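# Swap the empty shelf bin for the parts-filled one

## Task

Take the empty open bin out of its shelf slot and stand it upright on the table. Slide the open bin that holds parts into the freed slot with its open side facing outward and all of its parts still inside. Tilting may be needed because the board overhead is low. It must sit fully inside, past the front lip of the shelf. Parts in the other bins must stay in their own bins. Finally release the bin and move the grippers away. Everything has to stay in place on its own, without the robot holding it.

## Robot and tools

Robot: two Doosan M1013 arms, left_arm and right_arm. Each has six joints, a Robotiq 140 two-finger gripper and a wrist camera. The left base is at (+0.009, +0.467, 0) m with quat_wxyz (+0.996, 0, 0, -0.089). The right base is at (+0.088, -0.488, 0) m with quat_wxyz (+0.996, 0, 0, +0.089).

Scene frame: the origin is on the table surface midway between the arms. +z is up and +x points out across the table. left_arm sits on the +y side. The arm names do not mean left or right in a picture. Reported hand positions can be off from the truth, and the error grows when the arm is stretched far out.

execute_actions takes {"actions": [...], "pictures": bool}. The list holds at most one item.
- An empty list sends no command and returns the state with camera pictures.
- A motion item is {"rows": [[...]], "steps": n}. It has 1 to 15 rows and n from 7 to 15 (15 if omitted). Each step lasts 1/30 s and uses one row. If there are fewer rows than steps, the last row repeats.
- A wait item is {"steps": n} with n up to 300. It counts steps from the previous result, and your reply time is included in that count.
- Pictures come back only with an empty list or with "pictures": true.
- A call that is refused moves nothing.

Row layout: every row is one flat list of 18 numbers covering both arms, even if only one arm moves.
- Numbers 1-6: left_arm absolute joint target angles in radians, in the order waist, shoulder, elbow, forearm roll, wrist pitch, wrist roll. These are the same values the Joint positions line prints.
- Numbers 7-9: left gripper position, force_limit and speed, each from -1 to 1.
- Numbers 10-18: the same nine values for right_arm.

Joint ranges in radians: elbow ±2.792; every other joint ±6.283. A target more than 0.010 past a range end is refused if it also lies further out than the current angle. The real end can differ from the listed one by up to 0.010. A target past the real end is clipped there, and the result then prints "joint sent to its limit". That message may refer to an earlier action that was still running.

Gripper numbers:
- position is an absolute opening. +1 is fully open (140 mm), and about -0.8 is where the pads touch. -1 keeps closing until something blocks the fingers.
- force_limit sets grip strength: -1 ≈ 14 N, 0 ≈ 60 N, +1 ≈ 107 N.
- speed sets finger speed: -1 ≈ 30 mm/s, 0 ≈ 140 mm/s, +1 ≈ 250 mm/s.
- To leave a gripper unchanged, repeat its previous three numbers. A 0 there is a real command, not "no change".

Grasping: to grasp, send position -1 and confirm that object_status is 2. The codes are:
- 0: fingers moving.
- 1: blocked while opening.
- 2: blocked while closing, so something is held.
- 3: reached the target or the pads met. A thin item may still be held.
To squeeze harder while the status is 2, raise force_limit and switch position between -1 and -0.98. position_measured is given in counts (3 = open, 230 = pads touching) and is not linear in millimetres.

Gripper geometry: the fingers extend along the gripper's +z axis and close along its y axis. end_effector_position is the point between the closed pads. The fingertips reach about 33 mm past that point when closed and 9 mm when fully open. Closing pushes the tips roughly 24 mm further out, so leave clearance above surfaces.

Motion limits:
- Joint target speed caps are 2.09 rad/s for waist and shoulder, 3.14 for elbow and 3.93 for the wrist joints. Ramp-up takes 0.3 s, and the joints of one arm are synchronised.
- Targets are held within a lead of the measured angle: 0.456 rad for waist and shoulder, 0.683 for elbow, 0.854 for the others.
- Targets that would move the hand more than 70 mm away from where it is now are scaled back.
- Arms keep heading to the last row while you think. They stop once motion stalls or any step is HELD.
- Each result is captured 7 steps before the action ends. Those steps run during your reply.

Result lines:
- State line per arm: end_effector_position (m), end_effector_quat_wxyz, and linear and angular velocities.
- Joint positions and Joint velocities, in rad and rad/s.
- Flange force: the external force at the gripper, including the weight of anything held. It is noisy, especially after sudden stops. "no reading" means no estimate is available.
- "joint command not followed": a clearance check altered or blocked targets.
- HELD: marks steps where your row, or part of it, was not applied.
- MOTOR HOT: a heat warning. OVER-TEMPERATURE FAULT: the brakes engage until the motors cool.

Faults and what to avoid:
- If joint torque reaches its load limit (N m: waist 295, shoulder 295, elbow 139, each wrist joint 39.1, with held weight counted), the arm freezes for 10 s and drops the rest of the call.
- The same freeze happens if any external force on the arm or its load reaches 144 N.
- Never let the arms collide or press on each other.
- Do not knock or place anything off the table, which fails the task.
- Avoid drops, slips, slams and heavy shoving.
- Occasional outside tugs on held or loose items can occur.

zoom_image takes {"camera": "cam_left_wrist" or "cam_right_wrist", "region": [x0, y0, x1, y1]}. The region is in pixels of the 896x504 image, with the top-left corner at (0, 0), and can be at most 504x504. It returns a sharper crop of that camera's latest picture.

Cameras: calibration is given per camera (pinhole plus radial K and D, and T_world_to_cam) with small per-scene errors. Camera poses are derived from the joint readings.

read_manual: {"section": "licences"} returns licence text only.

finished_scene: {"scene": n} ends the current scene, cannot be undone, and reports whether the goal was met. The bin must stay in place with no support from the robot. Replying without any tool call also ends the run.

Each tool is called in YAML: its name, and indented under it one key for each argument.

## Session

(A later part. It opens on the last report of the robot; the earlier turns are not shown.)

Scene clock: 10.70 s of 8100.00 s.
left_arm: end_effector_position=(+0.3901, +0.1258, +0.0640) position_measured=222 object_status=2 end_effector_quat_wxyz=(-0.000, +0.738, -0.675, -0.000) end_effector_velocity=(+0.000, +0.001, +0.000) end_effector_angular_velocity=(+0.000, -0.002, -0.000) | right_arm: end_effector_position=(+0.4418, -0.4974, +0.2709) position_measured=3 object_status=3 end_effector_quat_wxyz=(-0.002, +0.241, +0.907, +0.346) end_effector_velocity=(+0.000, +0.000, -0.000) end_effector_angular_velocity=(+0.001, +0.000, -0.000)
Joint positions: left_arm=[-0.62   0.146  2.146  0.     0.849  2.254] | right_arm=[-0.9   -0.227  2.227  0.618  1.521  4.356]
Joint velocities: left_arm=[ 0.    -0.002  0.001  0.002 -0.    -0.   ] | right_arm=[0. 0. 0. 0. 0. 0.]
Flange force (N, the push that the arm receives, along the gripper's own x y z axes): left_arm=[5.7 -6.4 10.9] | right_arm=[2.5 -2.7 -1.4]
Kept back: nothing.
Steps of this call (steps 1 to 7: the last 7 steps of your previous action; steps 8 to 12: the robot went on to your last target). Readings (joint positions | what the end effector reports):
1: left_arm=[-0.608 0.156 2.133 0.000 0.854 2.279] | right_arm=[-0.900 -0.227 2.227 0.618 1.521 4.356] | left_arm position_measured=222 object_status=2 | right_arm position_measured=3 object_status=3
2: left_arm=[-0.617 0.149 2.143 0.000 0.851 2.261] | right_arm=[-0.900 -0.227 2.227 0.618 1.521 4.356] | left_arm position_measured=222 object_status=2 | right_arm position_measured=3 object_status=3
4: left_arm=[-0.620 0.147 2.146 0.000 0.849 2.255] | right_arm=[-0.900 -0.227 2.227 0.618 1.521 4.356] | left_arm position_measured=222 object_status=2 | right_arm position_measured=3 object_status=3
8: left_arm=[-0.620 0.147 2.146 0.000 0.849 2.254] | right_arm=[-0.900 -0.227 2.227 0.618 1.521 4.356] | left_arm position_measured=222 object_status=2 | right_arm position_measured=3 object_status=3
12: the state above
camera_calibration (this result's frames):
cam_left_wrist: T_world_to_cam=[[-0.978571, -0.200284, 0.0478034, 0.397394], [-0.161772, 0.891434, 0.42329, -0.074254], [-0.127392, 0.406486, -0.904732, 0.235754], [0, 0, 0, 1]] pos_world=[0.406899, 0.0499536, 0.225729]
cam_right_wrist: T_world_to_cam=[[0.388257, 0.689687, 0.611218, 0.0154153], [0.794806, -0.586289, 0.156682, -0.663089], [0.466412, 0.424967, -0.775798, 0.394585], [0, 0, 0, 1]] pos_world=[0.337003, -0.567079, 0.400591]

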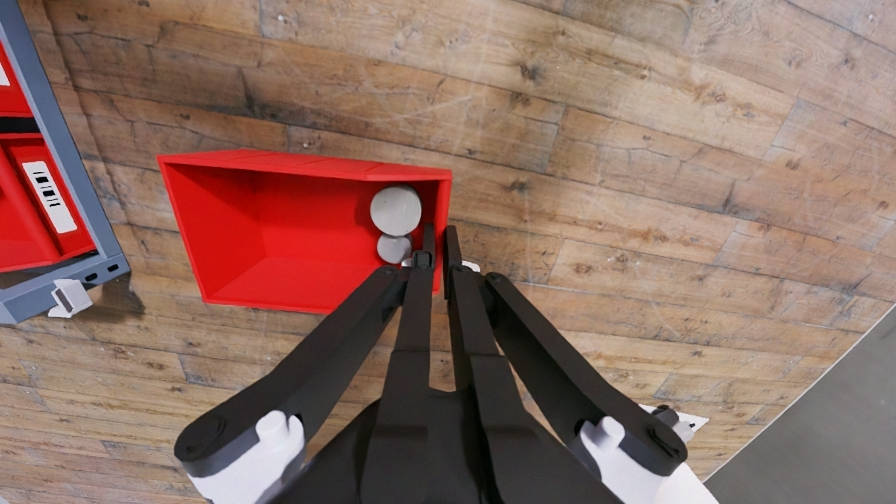

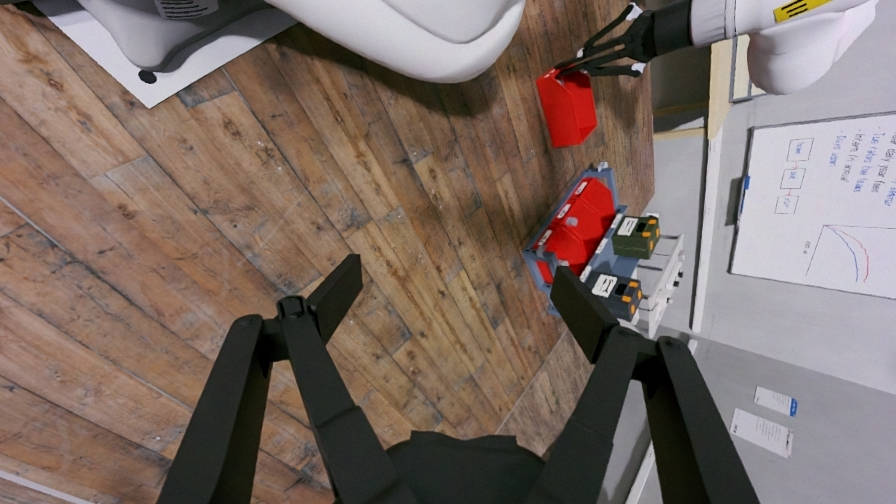

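execute_actions:
  actions:
    - {"rows":[[-0.6195,0.151,2.1461,0,0.845,2.254,-0.5,0.3,0.5,-0.9,-0.227,2.227,0.618,1.521,4.356,1,0,0]],"steps":8}

execute_actions:
  actions:
    - {"rows":[[-0.6195,0.0512,2.0634,0,1.027,2.254,-0.5,0.3,0.5,-0.9,-0.227,2.227,0.618,1.521,4.356,1,0,0]],"steps":11}

execute_actions:
  actions:
    - {"rows":[[-0.2945,0.4555,1.6128,0,1.0733,2.579,-0.5,0.3,0.5,-0.9,-0.227,2.227,0.618,1.521,4.356,1,0,0]]}

execute_actions:
  actions:
    - {"steps":22}
  pictures: true

zoom_image:
  camera: "cam_right_wrist"
  region: [520, 140, 680, 300]

Scene clock: 11.33 s of 8100.00 s.
left_arm: end_effector_position=(+0.3901, +0.1258, +0.0640) position_measured=222 object_status=0 end_effector_quat_wxyz=(-0.000, +0.738, -0.675, +0.000) end_effector_velocity=(+0.000, -0.000, +0.000) end_effector_angular_velocity=(-0.003, -0.003, -0.000) | right_arm: end_effector_position=(+0.4418, -0.4974, +0.2709) position_measured=3 object_status=3 end_effector_quat_wxyz=(-0.002, +0.241, +0.907, +0.346) end_effector_velocity=(+0.000, +0.000, -0.000) end_effector_angular_velocity=(+0.000, -0.000, -0.000)
Joint positions: left_arm=[-0.62   0.146  2.146  0.     0.849  2.254] | right_arm=[-0.9   -0.227  2.227  0.618  1.521  4.356]
Joint velocities: left_arm=[ 0.    -0.002  0.002  0.    -0.004  0.   ] | right_arm=[ 0.    -0.     0.     0.001 -0.    -0.   ]
Flange force (N, the push that the arm receives, along the gripper's own x y z axes): left_arm=[5.6 -7.7 11.5] | right_arm=[-1.7 -6.2 -1.0]
Steps of this call (steps 1 to 18: the robot went on to your last target; step 19: the first step of this action). Readings (joint positions | what the end effector reports):
19: the state above

Scene clock: 11.70 s of 8100.00 s.
left_arm: end_effector_position=(+0.3915, +0.1244, +0.0878) position_measured=192 object_status=0 end_effector_quat_wxyz=(+0.000, +0.738, -0.675, -0.001) end_effector_velocity=(+0.012, -0.012, +0.559) end_effector_angular_velocity=(-0.007, -0.007, -0.002) | right_arm: end_effector_position=(+0.4418, -0.4974, +0.2709) position_measured=3 object_status=3 end_effector_quat_wxyz=(-0.002, +0.241, +0.907, +0.346) end_effector_velocity=(+0.001, -0.000, +0.000) end_effector_angular_velocity=(-0.000, -0.001, -0.001)
Joint positions: left_arm=[-0.619  0.121  2.121 -0.     0.901  2.254] | right_arm=[-0.9   -0.227  2.227  0.618  1.521  4.356]
Joint velocities: left_arm=[-0.    -0.637 -0.53   0.001  1.157  0.001] | right_arm=[-0.    -0.    -0.     0.001 -0.001  0.   ]
Flange force (N, the push that the arm receives, along the gripper's own x y z axes): left_arm=[6.9 -9.9 3.1] | right_arm=[-0.1 -5.3 0.3]
Steps of this call (steps 1 to 7: the last 7 steps of your previous action; steps 8 to 11: the first 4 steps of this action). Readings (joint positions | what the end effector reports):
8: left_arm=[-0.619 0.151 2.146 -0.000 0.845 2.254] | right_arm=[-0.900 -0.227 2.227 0.618 1.521 4.356] | left_arm position_measured=192 object_status=0 | right_arm position_measured=3 object_status=3
9: left_arm=[-0.619 0.148 2.144 -0.000 0.850 2.254] | right_arm=[-0.900 -0.227 2.227 0.618 1.521 4.356] | left_arm position_measured=192 object_status=0 | right_arm position_measured=3 object_status=3
11: the state above

Scene clock: 12.20 s of 8100.00 s.
left_arm: end_effector_position=(+0.4849, +0.1134, +0.1478) position_measured=192 object_status=3 end_effector_quat_wxyz=(+0.000, +0.738, -0.675, -0.000) end_effector_velocity=(+0.529, -0.021, -0.037) end_effector_angular_velocity=(-0.000, -0.001, +0.001) | right_arm: end_effector_position=(+0.4418, -0.4974, +0.2709) position_measured=3 object_status=3 end_effector_quat_wxyz=(-0.002, +0.241, +0.907, +0.346) end_effector_velocity=(-0.001, +0.000, -0.001) end_effector_angular_velocity=(-0.000, +0.002, +0.001)
Joint positions: left_arm=[-0.519  0.177  1.923 -0.     1.041  2.355] | right_arm=[-0.9   -0.227  2.227  0.618  1.521  4.356]
Joint velocities: left_arm=[ 0.547  0.681 -0.759  0.     0.077  0.546] | right_arm=[ 0.    -0.     0.001 -0.001  0.     0.   ]
Flange force (N, the push that the arm receives, along the gripper's own x y z axes): left_arm=[1.6 -9.8 5.4] | right_arm=[-2.6 -4.0 -0.2]
Steps of this call (steps 1 to 7: the last 7 steps of your previous action; steps 8 to 15: the first 8 steps of this action). Readings (joint positions | what the end effector reports):
8: left_arm=[-0.619 0.051 2.063 -0.000 1.027 2.254] | right_arm=[-0.900 -0.227 2.227 0.618 1.521 4.356] | left_arm position_measured=192 object_status=3 | right_arm position_measured=3 object_status=3
9: left_arm=[-0.617 0.054 2.060 -0.000 1.027 2.255] | right_arm=[-0.900 -0.227 2.227 0.618 1.521 4.356] | left_arm position_measured=192 object_status=3 | right_arm position_measured=3 object_status=3
11: left_arm=[-0.595 0.082 2.030 -0.000 1.031 2.279] | right_arm=[-0.900 -0.227 2.227 0.618 1.521 4.356] | left_arm position_measured=192 object_status=3 | right_arm position_measured=3 object_status=3
15: the state above

Scene clock: 12.93 s of 8100.00 s.
left_arm: end_effector_position=(+0.7051, +0.1494, +0.1101) position_measured=192 object_status=3 end_effector_quat_wxyz=(+0.000, +0.738, -0.675, +0.000) end_effector_velocity=(-0.000, -0.000, -0.000) end_effector_angular_velocity=(+0.000, +0.001, -0.000) | right_arm: end_effector_position=(+0.4418, -0.4974, +0.2709) position_measured=3 object_status=3 end_effector_quat_wxyz=(-0.002, +0.241, +0.907, +0.346) end_effector_velocity=(-0.000, +0.000, -0.000) end_effector_angular_velocity=(+0.002, +0.000, -0.000)
Joint positions: left_arm=[-0.294  0.455  1.613 -0.     1.073  2.579] | right_arm=[-0.9   -0.227  2.227  0.618  1.521  4.356]
Joint velocities: left_arm=[-0.  0.  0.  0.  0. -0.] | right_arm=[0.    0.    0.001 0.001 0.    0.   ]
Flange force (N, the push that the arm receives, along the gripper's own x y z axes): left_arm=[3.8 -9.5 5.0] | right_arm=[-0.2 -4.1 1.2]
Kept back: nothing.
Steps of this call (steps 1 to 7: the last 7 steps of your previous action; steps 8 to 22: the robot went on to your last target). Readings (joint positions | what the end effector reports):
1: left_arm=[-0.500 0.200 1.898 -0.000 1.044 2.373] | right_arm=[-0.900 -0.227 2.227 0.618 1.521 4.356] | left_arm position_measured=192 object_status=3 | right_arm position_measured=3 object_status=3
2: left_arm=[-0.482 0.223 1.872 -0.000 1.047 2.392] | right_arm=[-0.900 -0.227 2.227 0.618 1.521 4.356] | left_arm position_measured=192 object_status=3 | right_arm position_measured=3 object_status=3
4: left_arm=[-0.445 0.268 1.822 -0.000 1.052 2.428] | right_arm=[-0.900 -0.227 2.227 0.618 1.521 4.356] | left_arm position_measured=192 object_status=3 | right_arm position_measured=3 object_status=3
8: left_arm=[-0.374 0.357 1.722 -0.000 1.062 2.500] | right_arm=[-0.900 -0.227 2.227 0.618 1.521 4.356] | left_arm position_measured=192 object_status=3 | right_arm position_measured=3 object_status=3
22: the state above
camera_calibration (this result's frames):
cam_left_wrist: T_world_to_cam=[[-0.978541, -0.200421, 0.0478393, 0.708159], [-0.161895, 0.891454, 0.423202, -0.0637822], [-0.127465, 0.406375, -0.904772, 0.308], [0, 0, 0, 1]] pos_world=[0.721896, 0.0736253, 0.271785]
cam_right_wrist: T_world_to_cam=[[0.388257, 0.689687, 0.611218, 0.0154151], [0.794806, -0.586289, 0.156682, -0.663089], [0.466412, 0.424967, -0.775798, 0.394585], [0, 0, 0, 1]] pos_world=[0.337003, -0.567079, 0.400591]

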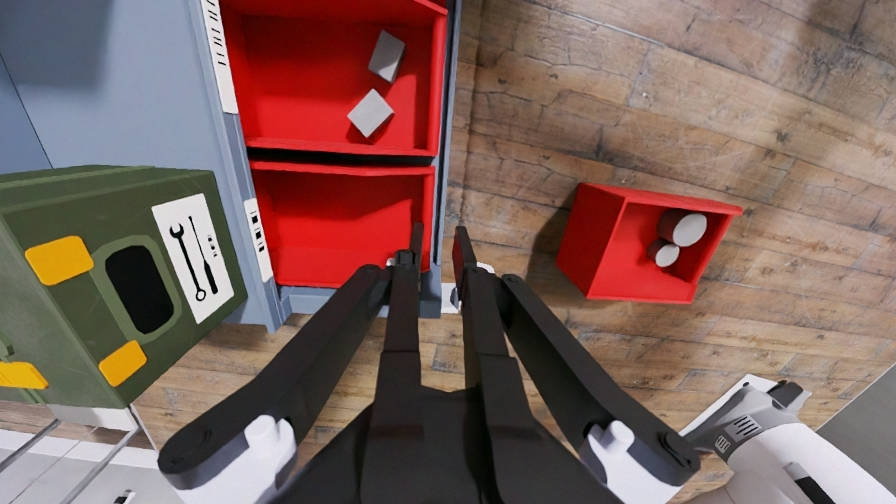

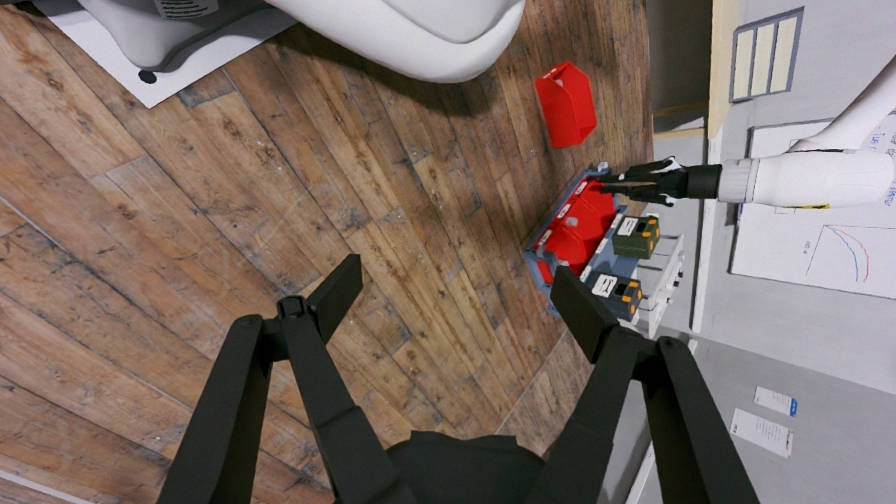

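Region (520, 140, 680, 300) of cam_right_wrist's 896x504 image, scaled by 3.150, with more detail than that image has.

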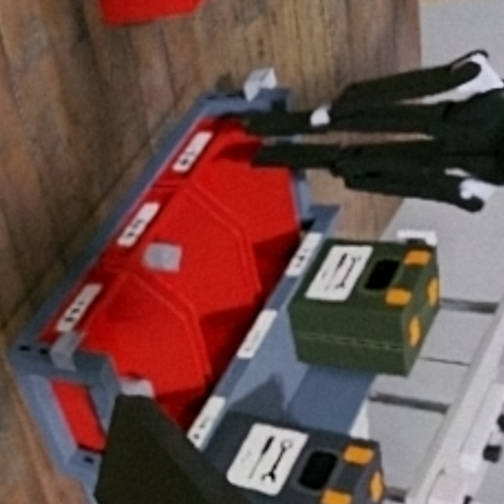

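execute_actions:
  actions:
    - {"rows":[[-0.287,0.47,1.6,0,1.07,2.587,-0.5,0.3,0.5,-0.9,-0.227,2.227,0.618,1.521,4.356,1,0,0],[-0.287,0.47,1.6,0,1.07,2.587,-0.5,0.3,0.5,-0.9,-0.227,2.227,0.618,1.521,4.356,1,0,0],[-0.287,0.47,1.6,0,1.07,2.587,-0.5,0.3,0.5,-0.9,-0.227,2.227,0.618,1.521,4.356,1,0,0],[-0.287,0.4983,1.6275,0,1.0158,2.587,-0.5,0.3,0.5,-0.9,-0.227,2.227,0.618,1.521,4.356,1,0,0]],"steps":11}

execute_actions:
  actions:
    - {"rows":[[-0.287,0.4983,1.6275,0,1.0158,2.587,-1,0.3,-0.5,-0.9,-0.227,2.227,0.618,1.521,4.356,1,0,0]]}

execute_actions:
  actions:
    - {"steps":10}
  pictures: true

zoom_image:
  camera: "cam_right_wrist"
  region: [540, 140, 660, 260]

Scene clock: 13.70 s of 8100.00 s.
left_arm: end_effector_position=(+0.7142, +0.1509, +0.1049) position_measured=192 object_status=3 end_effector_quat_wxyz=(-0.000, +0.738, -0.675, +0.000) end_effector_velocity=(+0.020, +0.010, -0.038) end_effector_angular_velocity=(+0.007, +0.013, +0.007) | right_arm: end_effector_position=(+0.4418, -0.4974, +0.2709) position_measured=3 object_status=3 end_effector_quat_wxyz=(-0.002, +0.241, +0.907, +0.346) end_effector_velocity=(-0.000, +0.000, +0.000) end_effector_angular_velocity=(+0.000, +0.000, +0.000)
Joint positions: left_arm=[-0.287  0.47   1.601  0.     1.07   2.587] | right_arm=[-0.9   -0.227  2.227  0.618  1.521  4.356]
Joint velocities: left_arm=[ 0.022  0.057 -0.011  0.001 -0.03   0.016] | right_arm=[-0.    -0.    -0.     0.     0.001  0.   ]
Flange force (N, the push that the arm receives, along the gripper's own x y z axes): left_arm=[1.3 -7.6 4.7] | right_arm=[1.3 -1.2 2.5]
Steps of this call (steps 1 to 15: the robot went on to your last target; steps 16 to 19: nothing new was sent; steps 20 to 23: the first 4 steps of this action). Readings (joint positions | what the end effector reports):
20: left_arm=[-0.294 0.456 1.613 0.000 1.073 2.579] | right_arm=[-0.900 -0.227 2.227 0.618 1.521 4.356] | left_arm position_measured=192 object_status=3 | right_arm position_measured=3 object_status=3
21: left_arm=[-0.293 0.458 1.610 0.000 1.073 2.581] | right_arm=[-0.900 -0.227 2.227 0.618 1.521 4.356] | left_arm position_measured=192 object_status=3 | right_arm position_measured=3 object_status=3
23: the state above

Scene clock: 14.20 s of 8100.00 s.
left_arm: end_effector_position=(+0.7142, +0.1512, +0.0701) position_measured=220 object_status=0 end_effector_quat_wxyz=(-0.000, +0.738, -0.675, +0.000) end_effector_velocity=(+0.001, -0.001, +0.002) end_effector_angular_velocity=(-0.003, -0.002, +0.001) | right_arm: end_effector_position=(+0.4418, -0.4974, +0.2709) position_measured=3 object_status=3 end_effector_quat_wxyz=(-0.002, +0.241, +0.907, +0.346) end_effector_velocity=(+0.000, -0.000, +0.000) end_effector_angular_velocity=(+0.000, -0.001, -0.001)
Joint positions: left_arm=[-0.287  0.498  1.627 -0.     1.016  2.587] | right_arm=[-0.9   -0.227  2.227  0.618  1.521  4.356]
Joint velocities: left_arm=[ 0.    -0.001 -0.002 -0.002 -0.     0.   ] | right_arm=[-0.     0.    -0.     0.001 -0.001  0.   ]
Flange force (N, the push that the arm receives, along the gripper's own x y z axes): left_arm=[4.5 -7.9 -3.3] | right_arm=[1.6 -7.3 -2.9]
Steps of this call (steps 1 to 7: the last 7 steps of your previous action; steps 8 to 15: the first 8 steps of this action). Readings (joint positions | what the end effector reports):
8: left_arm=[-0.287 0.498 1.628 0.000 1.016 2.587] | right_arm=[-0.900 -0.227 2.227 0.618 1.521 4.356] | left_arm position_measured=192 object_status=0 | right_arm position_measured=3 object_status=3
9: left_arm=[-0.287 0.498 1.628 0.000 1.016 2.587] | right_arm=[-0.900 -0.227 2.227 0.618 1.521 4.356] | left_arm position_measured=193 object_status=0 | right_arm position_measured=3 object_status=3
11: left_arm=[-0.287 0.498 1.628 0.000 1.016 2.587] | right_arm=[-0.900 -0.227 2.227 0.618 1.521 4.356] | left_arm position_measured=202 object_status=0 | right_arm position_measured=3 object_status=3
15: the state above

Scene clock: 14.53 s of 8100.00 s.
left_arm: end_effector_position=(+0.7142, +0.1512, +0.0701) position_measured=223 object_status=2 end_effector_quat_wxyz=(-0.000, +0.738, -0.675, +0.000) end_effector_velocity=(-0.001, +0.001, -0.001) end_effector_angular_velocity=(+0.003, +0.001, -0.001) | right_arm: end_effector_position=(+0.4418, -0.4974, +0.2709) position_measured=3 object_status=3 end_effector_quat_wxyz=(-0.002, +0.241, +0.907, +0.346) end_effector_velocity=(-0.000, -0.000, -0.000) end_effector_angular_velocity=(-0.001, -0.000, -0.000)
Joint positions: left_arm=[-0.287  0.498  1.627 -0.     1.016  2.587] | right_arm=[-0.9   -0.227  2.227  0.618  1.521  4.356]
Joint velocities: left_arm=[-0.     0.001  0.002  0.003  0.    -0.   ] | right_arm=[-0.    -0.     0.    -0.001 -0.001  0.   ]
Flange force (N, the push that the arm receives, along the gripper's own x y z axes): left_arm=[4.4 -8.8 -4.1] | right_arm=[-0.7 -5.5 1.3]
Kept back: nothing.
Steps of this call (steps 1 to 7: the last 7 steps of your previous action; steps 8 to 10: the robot went on to your last target). Readings (joint positions | what the end effector reports):
1: left_arm=[-0.287 0.498 1.627 -0.000 1.016 2.587] | right_arm=[-0.900 -0.227 2.227 0.618 1.521 4.356] | left_arm position_measured=223 object_status=0 | right_arm position_measured=3 object_status=3
2: left_arm=[-0.287 0.498 1.627 -0.000 1.016 2.587] | right_arm=[-0.900 -0.227 2.227 0.618 1.521 4.356] | left_arm position_measured=223 object_status=0 | right_arm position_measured=3 object_status=3
4: left_arm=[-0.287 0.498 1.627 -0.000 1.016 2.587] | right_arm=[-0.900 -0.227 2.227 0.618 1.521 4.356] | left_arm position_measured=223 object_status=0 | right_arm position_measured=3 object_status=3
8: left_arm=[-0.287 0.498 1.627 -0.000 1.016 2.587] | right_arm=[-0.900 -0.227 2.227 0.618 1.521 4.356] | left_arm position_measured=223 object_status=2 | right_arm position_measured=3 object_status=3
10: the state above
camera_calibration (this result's frames):
cam_left_wrist: T_world_to_cam=[[-0.97866, -0.199879, 0.0476828, 0.719364], [-0.161477, 0.891572, 0.423113, -0.0473424], [-0.127084, 0.406384, -0.904821, 0.272029], [0, 0, 0, 1]] pos_world=[0.730938, 0.0754469, 0.231867]
cam_right_wrist: T_world_to_cam=[[0.388258, 0.689687, 0.611218, 0.0154152], [0.794806, -0.586289, 0.156682, -0.663089], [0.466412, 0.424967, -0.775799, 0.394585], [0, 0, 0, 1]] pos_world=[0.337003, -0.567079, 0.400591]

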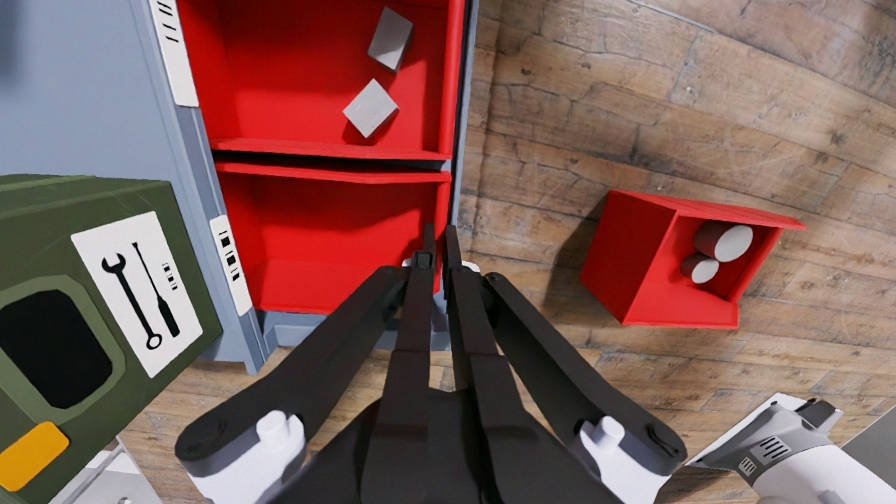

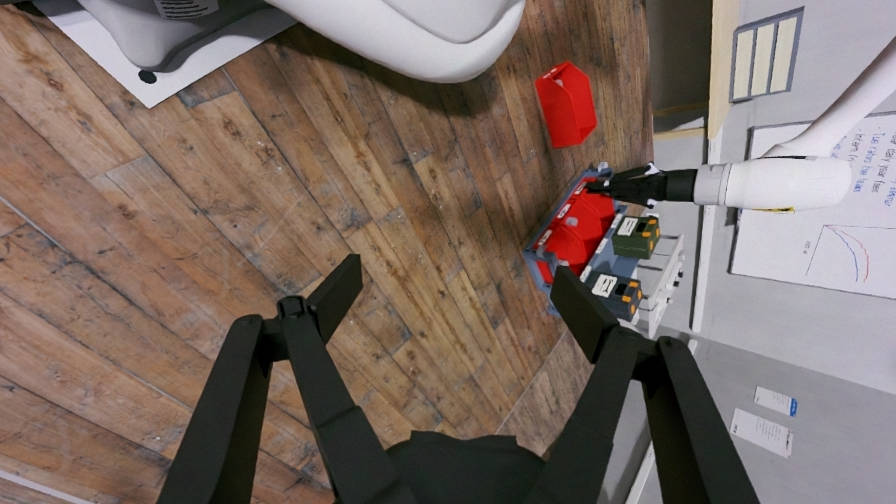

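Region (540, 140, 660, 260) of cam_right_wrist's 896x504 image, scaled by 4.200, with more detail than that image has.

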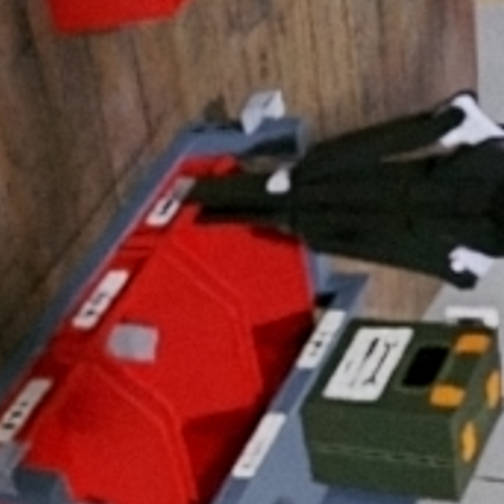

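execute_actions:
  actions:
    - {"rows":[[-0.2696,0.5225,1.5648,-0.04,1.12,2.62,-1,0.3,-0.5,-0.9,-0.227,2.227,0.618,1.521,4.356,1,0,0],[-0.2696,0.5225,1.5648,-0.04,1.12,2.62,-1,0.3,-0.5,-0.9,-0.227,2.227,0.618,1.521,4.356,1,0,0],[-0.2696,0.5225,1.5648,-0.04,1.12,2.62,-1,0.3,-0.5,-0.9,-0.227,2.227,0.618,1.521,4.356,1,0,0],[-0.2522,0.5468,1.5021,-0.0791,1.2241,2.653,-1,0.3,-0.5,-0.9,-0.227,2.227,0.618,1.521,4.356,1,0,0]]}

execute_actions:
  actions:
    - {"steps":10}
  pictures: true

zoom_image:
  camera: "cam_right_wrist"
  region: [540, 140, 660, 260]

Scene clock: 16.27 s of 8100.00 s.
left_arm: end_effector_position=(+0.7182, +0.1519, +0.0947) position_measured=223 object_status=2 end_effector_quat_wxyz=(+0.052, +0.736, -0.673, -0.048) end_effector_velocity=(+0.009, +0.000, +0.067) end_effector_angular_velocity=(-0.056, +0.334, -0.014) | right_arm: end_effector_position=(+0.4418, -0.4974, +0.2709) position_measured=3 object_status=3 end_effector_quat_wxyz=(-0.002, +0.241, +0.907, +0.346) end_effector_velocity=(-0.000, +0.000, -0.000) end_effector_angular_velocity=(+0.001, +0.001, -0.000)
Joint positions: left_arm=[-0.254  0.545  1.508 -0.075  1.214  2.65 ] | right_arm=[-0.9   -0.227  2.227  0.618  1.521  4.356]
Joint velocities: left_arm=[ 0.081  0.109 -0.283 -0.176  0.465  0.146] | right_arm=[ 0.    -0.     0.001  0.     0.     0.   ]
Flange force (N, the push that the arm receives, along the gripper's own x y z axes): left_arm=[3.0 -13.5 7.0] | right_arm=[0.7 -4.9 0.1]
Steps of this call (steps 1 to 15: the robot went on to your last target; steps 16 to 44: nothing new was sent; steps 45 to 52: the first 8 steps of this action). Readings (joint positions | what the end effector reports):
45: left_arm=[-0.287 0.498 1.627 -0.000 1.016 2.587] | right_arm=[-0.900 -0.227 2.227 0.618 1.521 4.356] | left_arm position_measured=223 object_status=2 | right_arm position_measured=3 object_status=3
46: left_arm=[-0.286 0.500 1.625 -0.002 1.021 2.588] | right_arm=[-0.900 -0.227 2.227 0.618 1.521 4.356] | left_arm position_measured=223 object_status=2 | right_arm position_measured=3 object_status=3
48: left_arm=[-0.278 0.511 1.594 -0.022 1.072 2.605] | right_arm=[-0.900 -0.227 2.227 0.618 1.521 4.356] | left_arm position_measured=223 object_status=2 | right_arm position_measured=3 object_status=3
52: the state above

Scene clock: 16.60 s of 8100.00 s.
left_arm: end_effector_position=(+0.7181, +0.1518, +0.0961) position_measured=223 object_status=2 end_effector_quat_wxyz=(+0.055, +0.736, -0.673, -0.051) end_effector_velocity=(-0.000, -0.000, -0.001) end_effector_angular_velocity=(+0.001, +0.002, +0.000) | right_arm: end_effector_position=(+0.4418, -0.4974, +0.2709) position_measured=3 object_status=3 end_effector_quat_wxyz=(-0.002, +0.241, +0.907, +0.346) end_effector_velocity=(-0.000, -0.000, -0.000) end_effector_angular_velocity=(-0.000, +0.000, +0.000)
Joint positions: left_arm=[-0.252  0.547  1.502 -0.079  1.224  2.653] | right_arm=[-0.9   -0.227  2.227  0.618  1.521  4.356]
Joint velocities: left_arm=[-0.     0.002 -0.    -0.     0.    -0.   ] | right_arm=[ 0.  0. -0. -0. -0. -0.]
Flange force (N, the push that the arm receives, along the gripper's own x y z axes): left_arm=[5.2 -11.4 4.9] | right_arm=[-0.5 -3.8 1.0]
Kept back: nothing.
Steps of this call (steps 1 to 7: the last 7 steps of your previous action; steps 8 to 10: the robot went on to your last target). Readings (joint positions | what the end effector reports):
1: left_arm=[-0.252 0.547 1.503 -0.078 1.222 2.652] | right_arm=[-0.900 -0.227 2.227 0.618 1.521 4.356] | left_arm position_measured=223 object_status=2 | right_arm position_measured=3 object_status=3
2: left_arm=[-0.252 0.547 1.502 -0.079 1.224 2.653] | right_arm=[-0.900 -0.227 2.227 0.618 1.521 4.356] | left_arm position_measured=223 object_status=2 | right_arm position_measured=3 object_status=3
4: left_arm=[-0.252 0.547 1.502 -0.079 1.224 2.653] | right_arm=[-0.900 -0.227 2.227 0.618 1.521 4.356] | left_arm position_measured=223 object_status=2 | right_arm position_measured=3 object_status=3
8: left_arm=[-0.252 0.547 1.502 -0.079 1.224 2.653] | right_arm=[-0.900 -0.227 2.227 0.618 1.521 4.356] | left_arm position_measured=223 object_status=2 | right_arm position_measured=3 object_status=3
10: the state above
camera_calibration (this result's frames):
cam_left_wrist: T_world_to_cam=[[-0.960285, -0.198916, 0.195666, 0.694543], [-0.0980697, 0.897135, 0.430733, -0.105356], [-0.261218, 0.394438, -0.881013, 0.391619], [0, 0, 0, 1]] pos_world=[0.758925, 0.0782054, 0.254503]
cam_right_wrist: T_world_to_cam=[[0.388257, 0.689687, 0.611218, 0.0154153], [0.794806, -0.586289, 0.156682, -0.663089], [0.466412, 0.424967, -0.775799, 0.394585], [0, 0, 0, 1]] pos_world=[0.337003, -0.567079, 0.400591]

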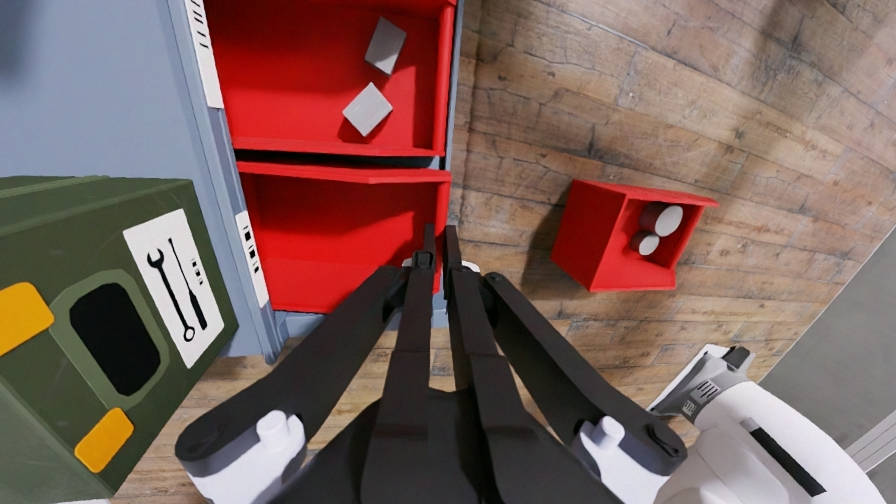

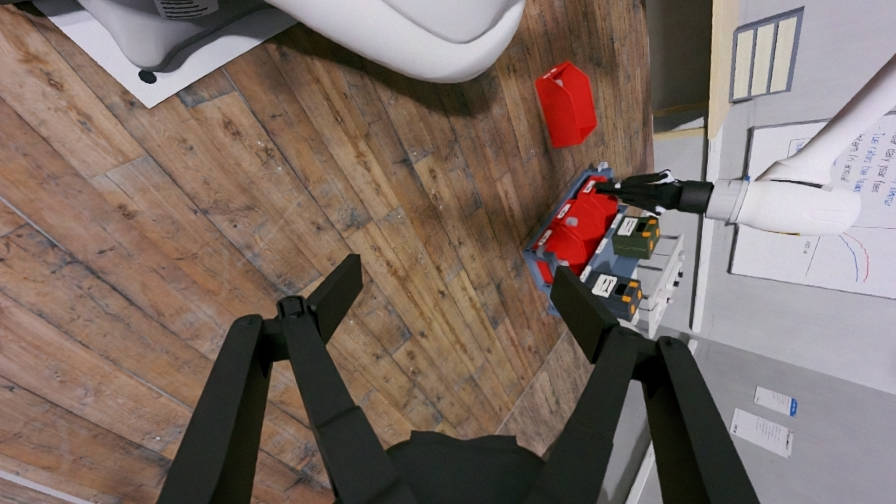

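Region (540, 140, 660, 260) of cam_right_wrist's 896x504 image, scaled by 4.200, with more detail than that image has.

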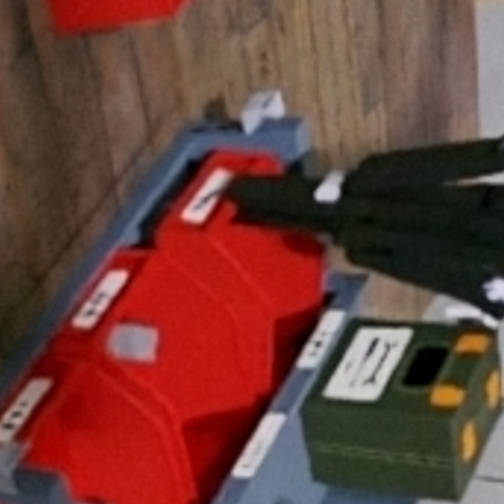

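Works. Go toward B in two halves.

execute_actions:
  actions:
    - {"rows":[[-0.2575,0.533,1.518,-0.097,1.251,2.653,-1,0.3,-0.5,-0.9,-0.227,2.227,0.618,1.521,4.356,1,0,0]],"steps":10}

execute_actions:
  actions:
    - {"rows":[[-0.2689,0.5062,1.5494,-0.1315,1.3043,2.653,-1,0.3,-0.5,-0.9,-0.227,2.227,0.618,1.521,4.356,1,0,0]],"steps":12}

execute_actions:
  actions:
    - {"steps":10}
  pictures: true

zoom_image:
  camera: "cam_right_wrist"
  region: [540, 140, 660, 260]

Scene clock: 16.97 s of 8100.00 s.
left_arm: end_effector_position=(+0.7039, +0.1505, +0.0997) position_measured=223 object_status=2 end_effector_quat_wxyz=(+0.064, +0.735, -0.672, -0.059) end_effector_velocity=(-0.271, -0.026, +0.079) end_effector_angular_velocity=(-0.046, +0.449, +0.006) | right_arm: end_effector_position=(+0.4418, -0.4974, +0.2709) position_measured=3 object_status=3 end_effector_quat_wxyz=(-0.002, +0.241, +0.907, +0.346) end_effector_velocity=(-0.000, +0.001, -0.000) end_effector_angular_velocity=(+0.002, +0.001, +0.000)
Joint positions: left_arm=[-0.256  0.537  1.513 -0.092  1.244  2.653] | right_arm=[-0.9   -0.227  2.227  0.618  1.521  4.356]
Joint velocities: left_arm=[-0.076 -0.198  0.218 -0.243  0.369 -0.   ] | right_arm=[0.    0.    0.001 0.001 0.001 0.   ]
Flange force (N, the push that the arm receives, along the gripper's own x y z axes): left_arm=[2.9 -2.3 3.5] | right_arm=[2.9 -6.9 -2.7]
Steps of this call (steps 1 to 8: the robot went on to your last target; steps 9 to 11: the first 3 steps of this action). Readings (joint positions | what the end effector reports):
9: left_arm=[-0.252 0.547 1.502 -0.079 1.224 2.653] | right_arm=[-0.900 -0.227 2.227 0.618 1.521 4.356] | left_arm position_measured=223 object_status=2 | right_arm position_measured=3 object_status=3
10: left_arm=[-0.253 0.544 1.505 -0.083 1.230 2.653] | right_arm=[-0.900 -0.227 2.227 0.618 1.521 4.356] | left_arm position_measured=223 object_status=2 | right_arm position_measured=3 object_status=3
11: the state above

Scene clock: 17.37 s of 8100.00 s.
left_arm: end_effector_position=(+0.6599, +0.1465, +0.1120) position_measured=223 object_status=2 end_effector_quat_wxyz=(+0.091, +0.732, -0.670, -0.084) end_effector_velocity=(-0.058, -0.007, +0.018) end_effector_angular_velocity=(-0.008, +0.088, -0.009) | right_arm: end_effector_position=(+0.4418, -0.4974, +0.2709) position_measured=3 object_status=3 end_effector_quat_wxyz=(-0.002, +0.241, +0.907, +0.346) end_effector_velocity=(+0.001, -0.000, -0.000) end_effector_angular_velocity=(-0.001, -0.001, -0.001)
Joint positions: left_arm=[-0.269  0.506  1.549 -0.131  1.303  2.653] | right_arm=[-0.9   -0.227  2.227  0.618  1.521  4.356]
Joint velocities: left_arm=[-0.021 -0.044  0.049 -0.047  0.071  0.001] | right_arm=[-0.     0.    -0.     0.001 -0.002  0.   ]
Flange force (N, the push that the arm receives, along the gripper's own x y z axes): left_arm=[2.0 -12.0 1.3] | right_arm=[4.3 -8.4 -2.5]
Steps of this call (steps 1 to 7: the last 7 steps of your previous action; steps 8 to 12: the first 5 steps of this action). Readings (joint positions | what the end effector reports):
8: left_arm=[-0.258 0.533 1.518 -0.097 1.251 2.653] | right_arm=[-0.900 -0.227 2.227 0.618 1.521 4.356] | left_arm position_measured=223 object_status=2 | right_arm position_measured=3 object_status=3
9: left_arm=[-0.259 0.530 1.521 -0.101 1.257 2.653] | right_arm=[-0.900 -0.227 2.227 0.618 1.521 4.356] | left_arm position_measured=223 object_status=2 | right_arm position_measured=3 object_status=3
11: left_arm=[-0.267 0.511 1.544 -0.126 1.295 2.653] | right_arm=[-0.900 -0.227 2.227 0.618 1.521 4.356] | left_arm position_measured=223 object_status=2 | right_arm position_measured=3 object_status=3
12: the state above

Scene clock: 17.70 s of 8100.00 s.
left_arm: end_effector_position=(+0.6592, +0.1465, +0.1121) position_measured=223 object_status=2 end_effector_quat_wxyz=(+0.092, +0.732, -0.670, -0.084) end_effector_velocity=(-0.001, +0.001, -0.002) end_effector_angular_velocity=(+0.002, +0.003, -0.000) | right_arm: end_effector_position=(+0.4418, -0.4974, +0.2709) position_measured=3 object_status=3 end_effector_quat_wxyz=(-0.002, +0.241, +0.907, +0.346) end_effector_velocity=(-0.001, -0.000, -0.001) end_effector_angular_velocity=(-0.001, +0.003, +0.001)
Joint positions: left_arm=[-0.269  0.506  1.549 -0.131  1.304  2.653] | right_arm=[-0.9   -0.227  2.227  0.618  1.521  4.356]
Joint velocities: left_arm=[-0.     0.002  0.002  0.001 -0.    -0.   ] | right_arm=[-0.     0.     0.001 -0.003  0.    -0.   ]
Flange force (N, the push that the arm receives, along the gripper's own x y z axes): left_arm=[5.5 -11.9 3.5] | right_arm=[1.6 -8.8 -2.3]
Kept back: nothing.
Steps of this call (steps 1 to 7: the last 7 steps of your previous action; steps 8 to 10: the robot went on to your last target). Readings (joint positions | what the end effector reports):
1: left_arm=[-0.269 0.506 1.549 -0.131 1.304 2.653] | right_arm=[-0.900 -0.227 2.227 0.618 1.521 4.356] | left_arm position_measured=223 object_status=2 | right_arm position_measured=3 object_status=3
2: left_arm=[-0.269 0.506 1.549 -0.131 1.304 2.653] | right_arm=[-0.900 -0.227 2.227 0.618 1.521 4.356] | left_arm position_measured=223 object_status=2 | right_arm position_measured=3 object_status=3
4: left_arm=[-0.269 0.506 1.549 -0.131 1.304 2.653] | right_arm=[-0.900 -0.227 2.227 0.618 1.521 4.356] | left_arm position_measured=223 object_status=2 | right_arm position_measured=3 object_status=3
8: left_arm=[-0.269 0.506 1.549 -0.131 1.304 2.653] | right_arm=[-0.900 -0.227 2.227 0.618 1.521 4.356] | left_arm position_measured=223 object_status=2 | right_arm position_measured=3 object_status=3
10: the state above
camera_calibration (this result's frames):
cam_left_wrist: T_world_to_cam=[[-0.935986, -0.196732, 0.291936, 0.606589], [-0.0550898, 0.900913, 0.430488, -0.142032], [-0.3477, 0.386848, -0.85408, 0.447503], [0, 0, 0, 1]] pos_world=[0.715531, 0.0741785, 0.266262]
cam_right_wrist: T_world_to_cam=[[0.388257, 0.689687, 0.611218, 0.0154154], [0.794806, -0.586289, 0.156682, -0.663089], [0.466412, 0.424967, -0.775799, 0.394585], [0, 0, 0, 1]] pos_world=[0.337003, -0.567079, 0.400591]

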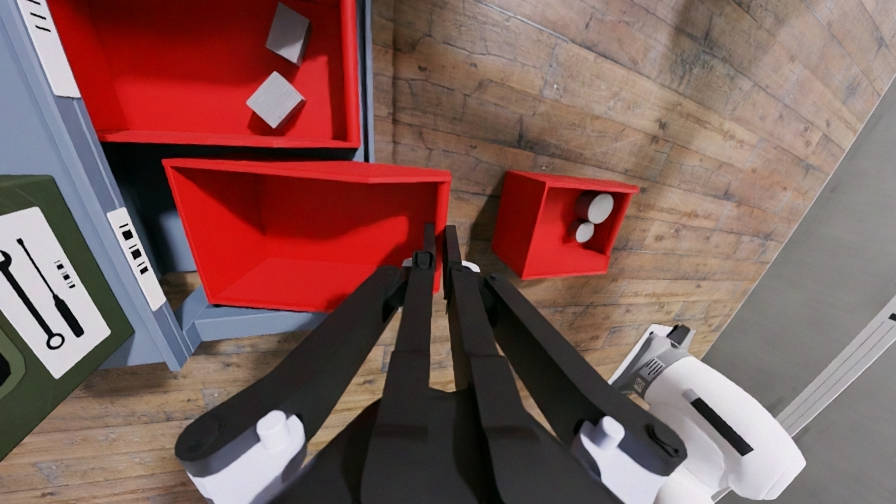

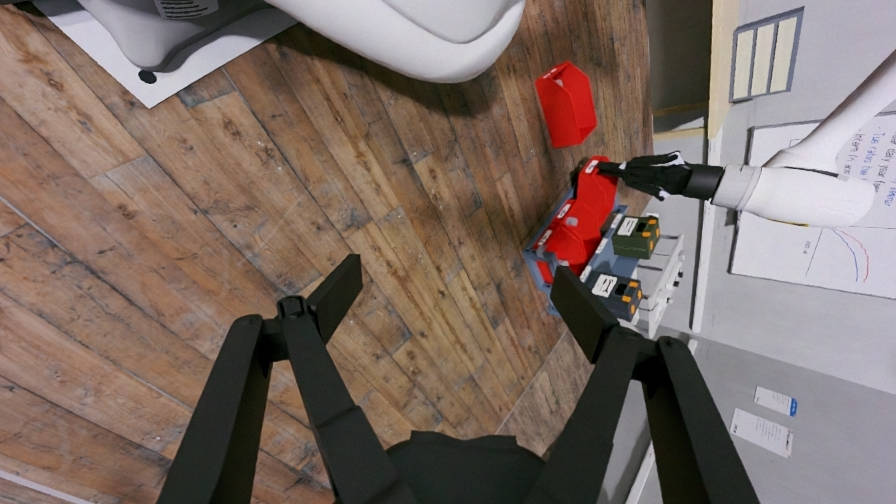

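Region (540, 140, 660, 260) of cam_right_wrist's 896x504 image, scaled by 4.200, with more detail than that image has.

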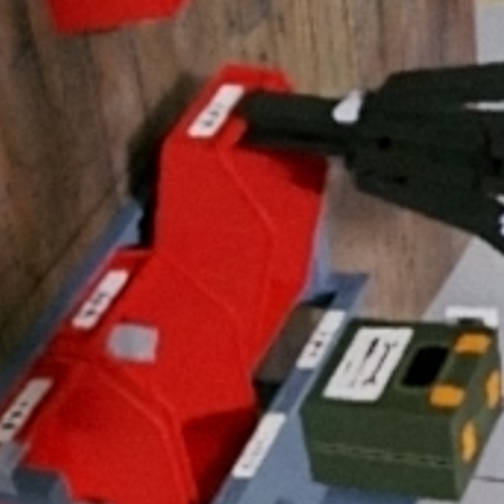

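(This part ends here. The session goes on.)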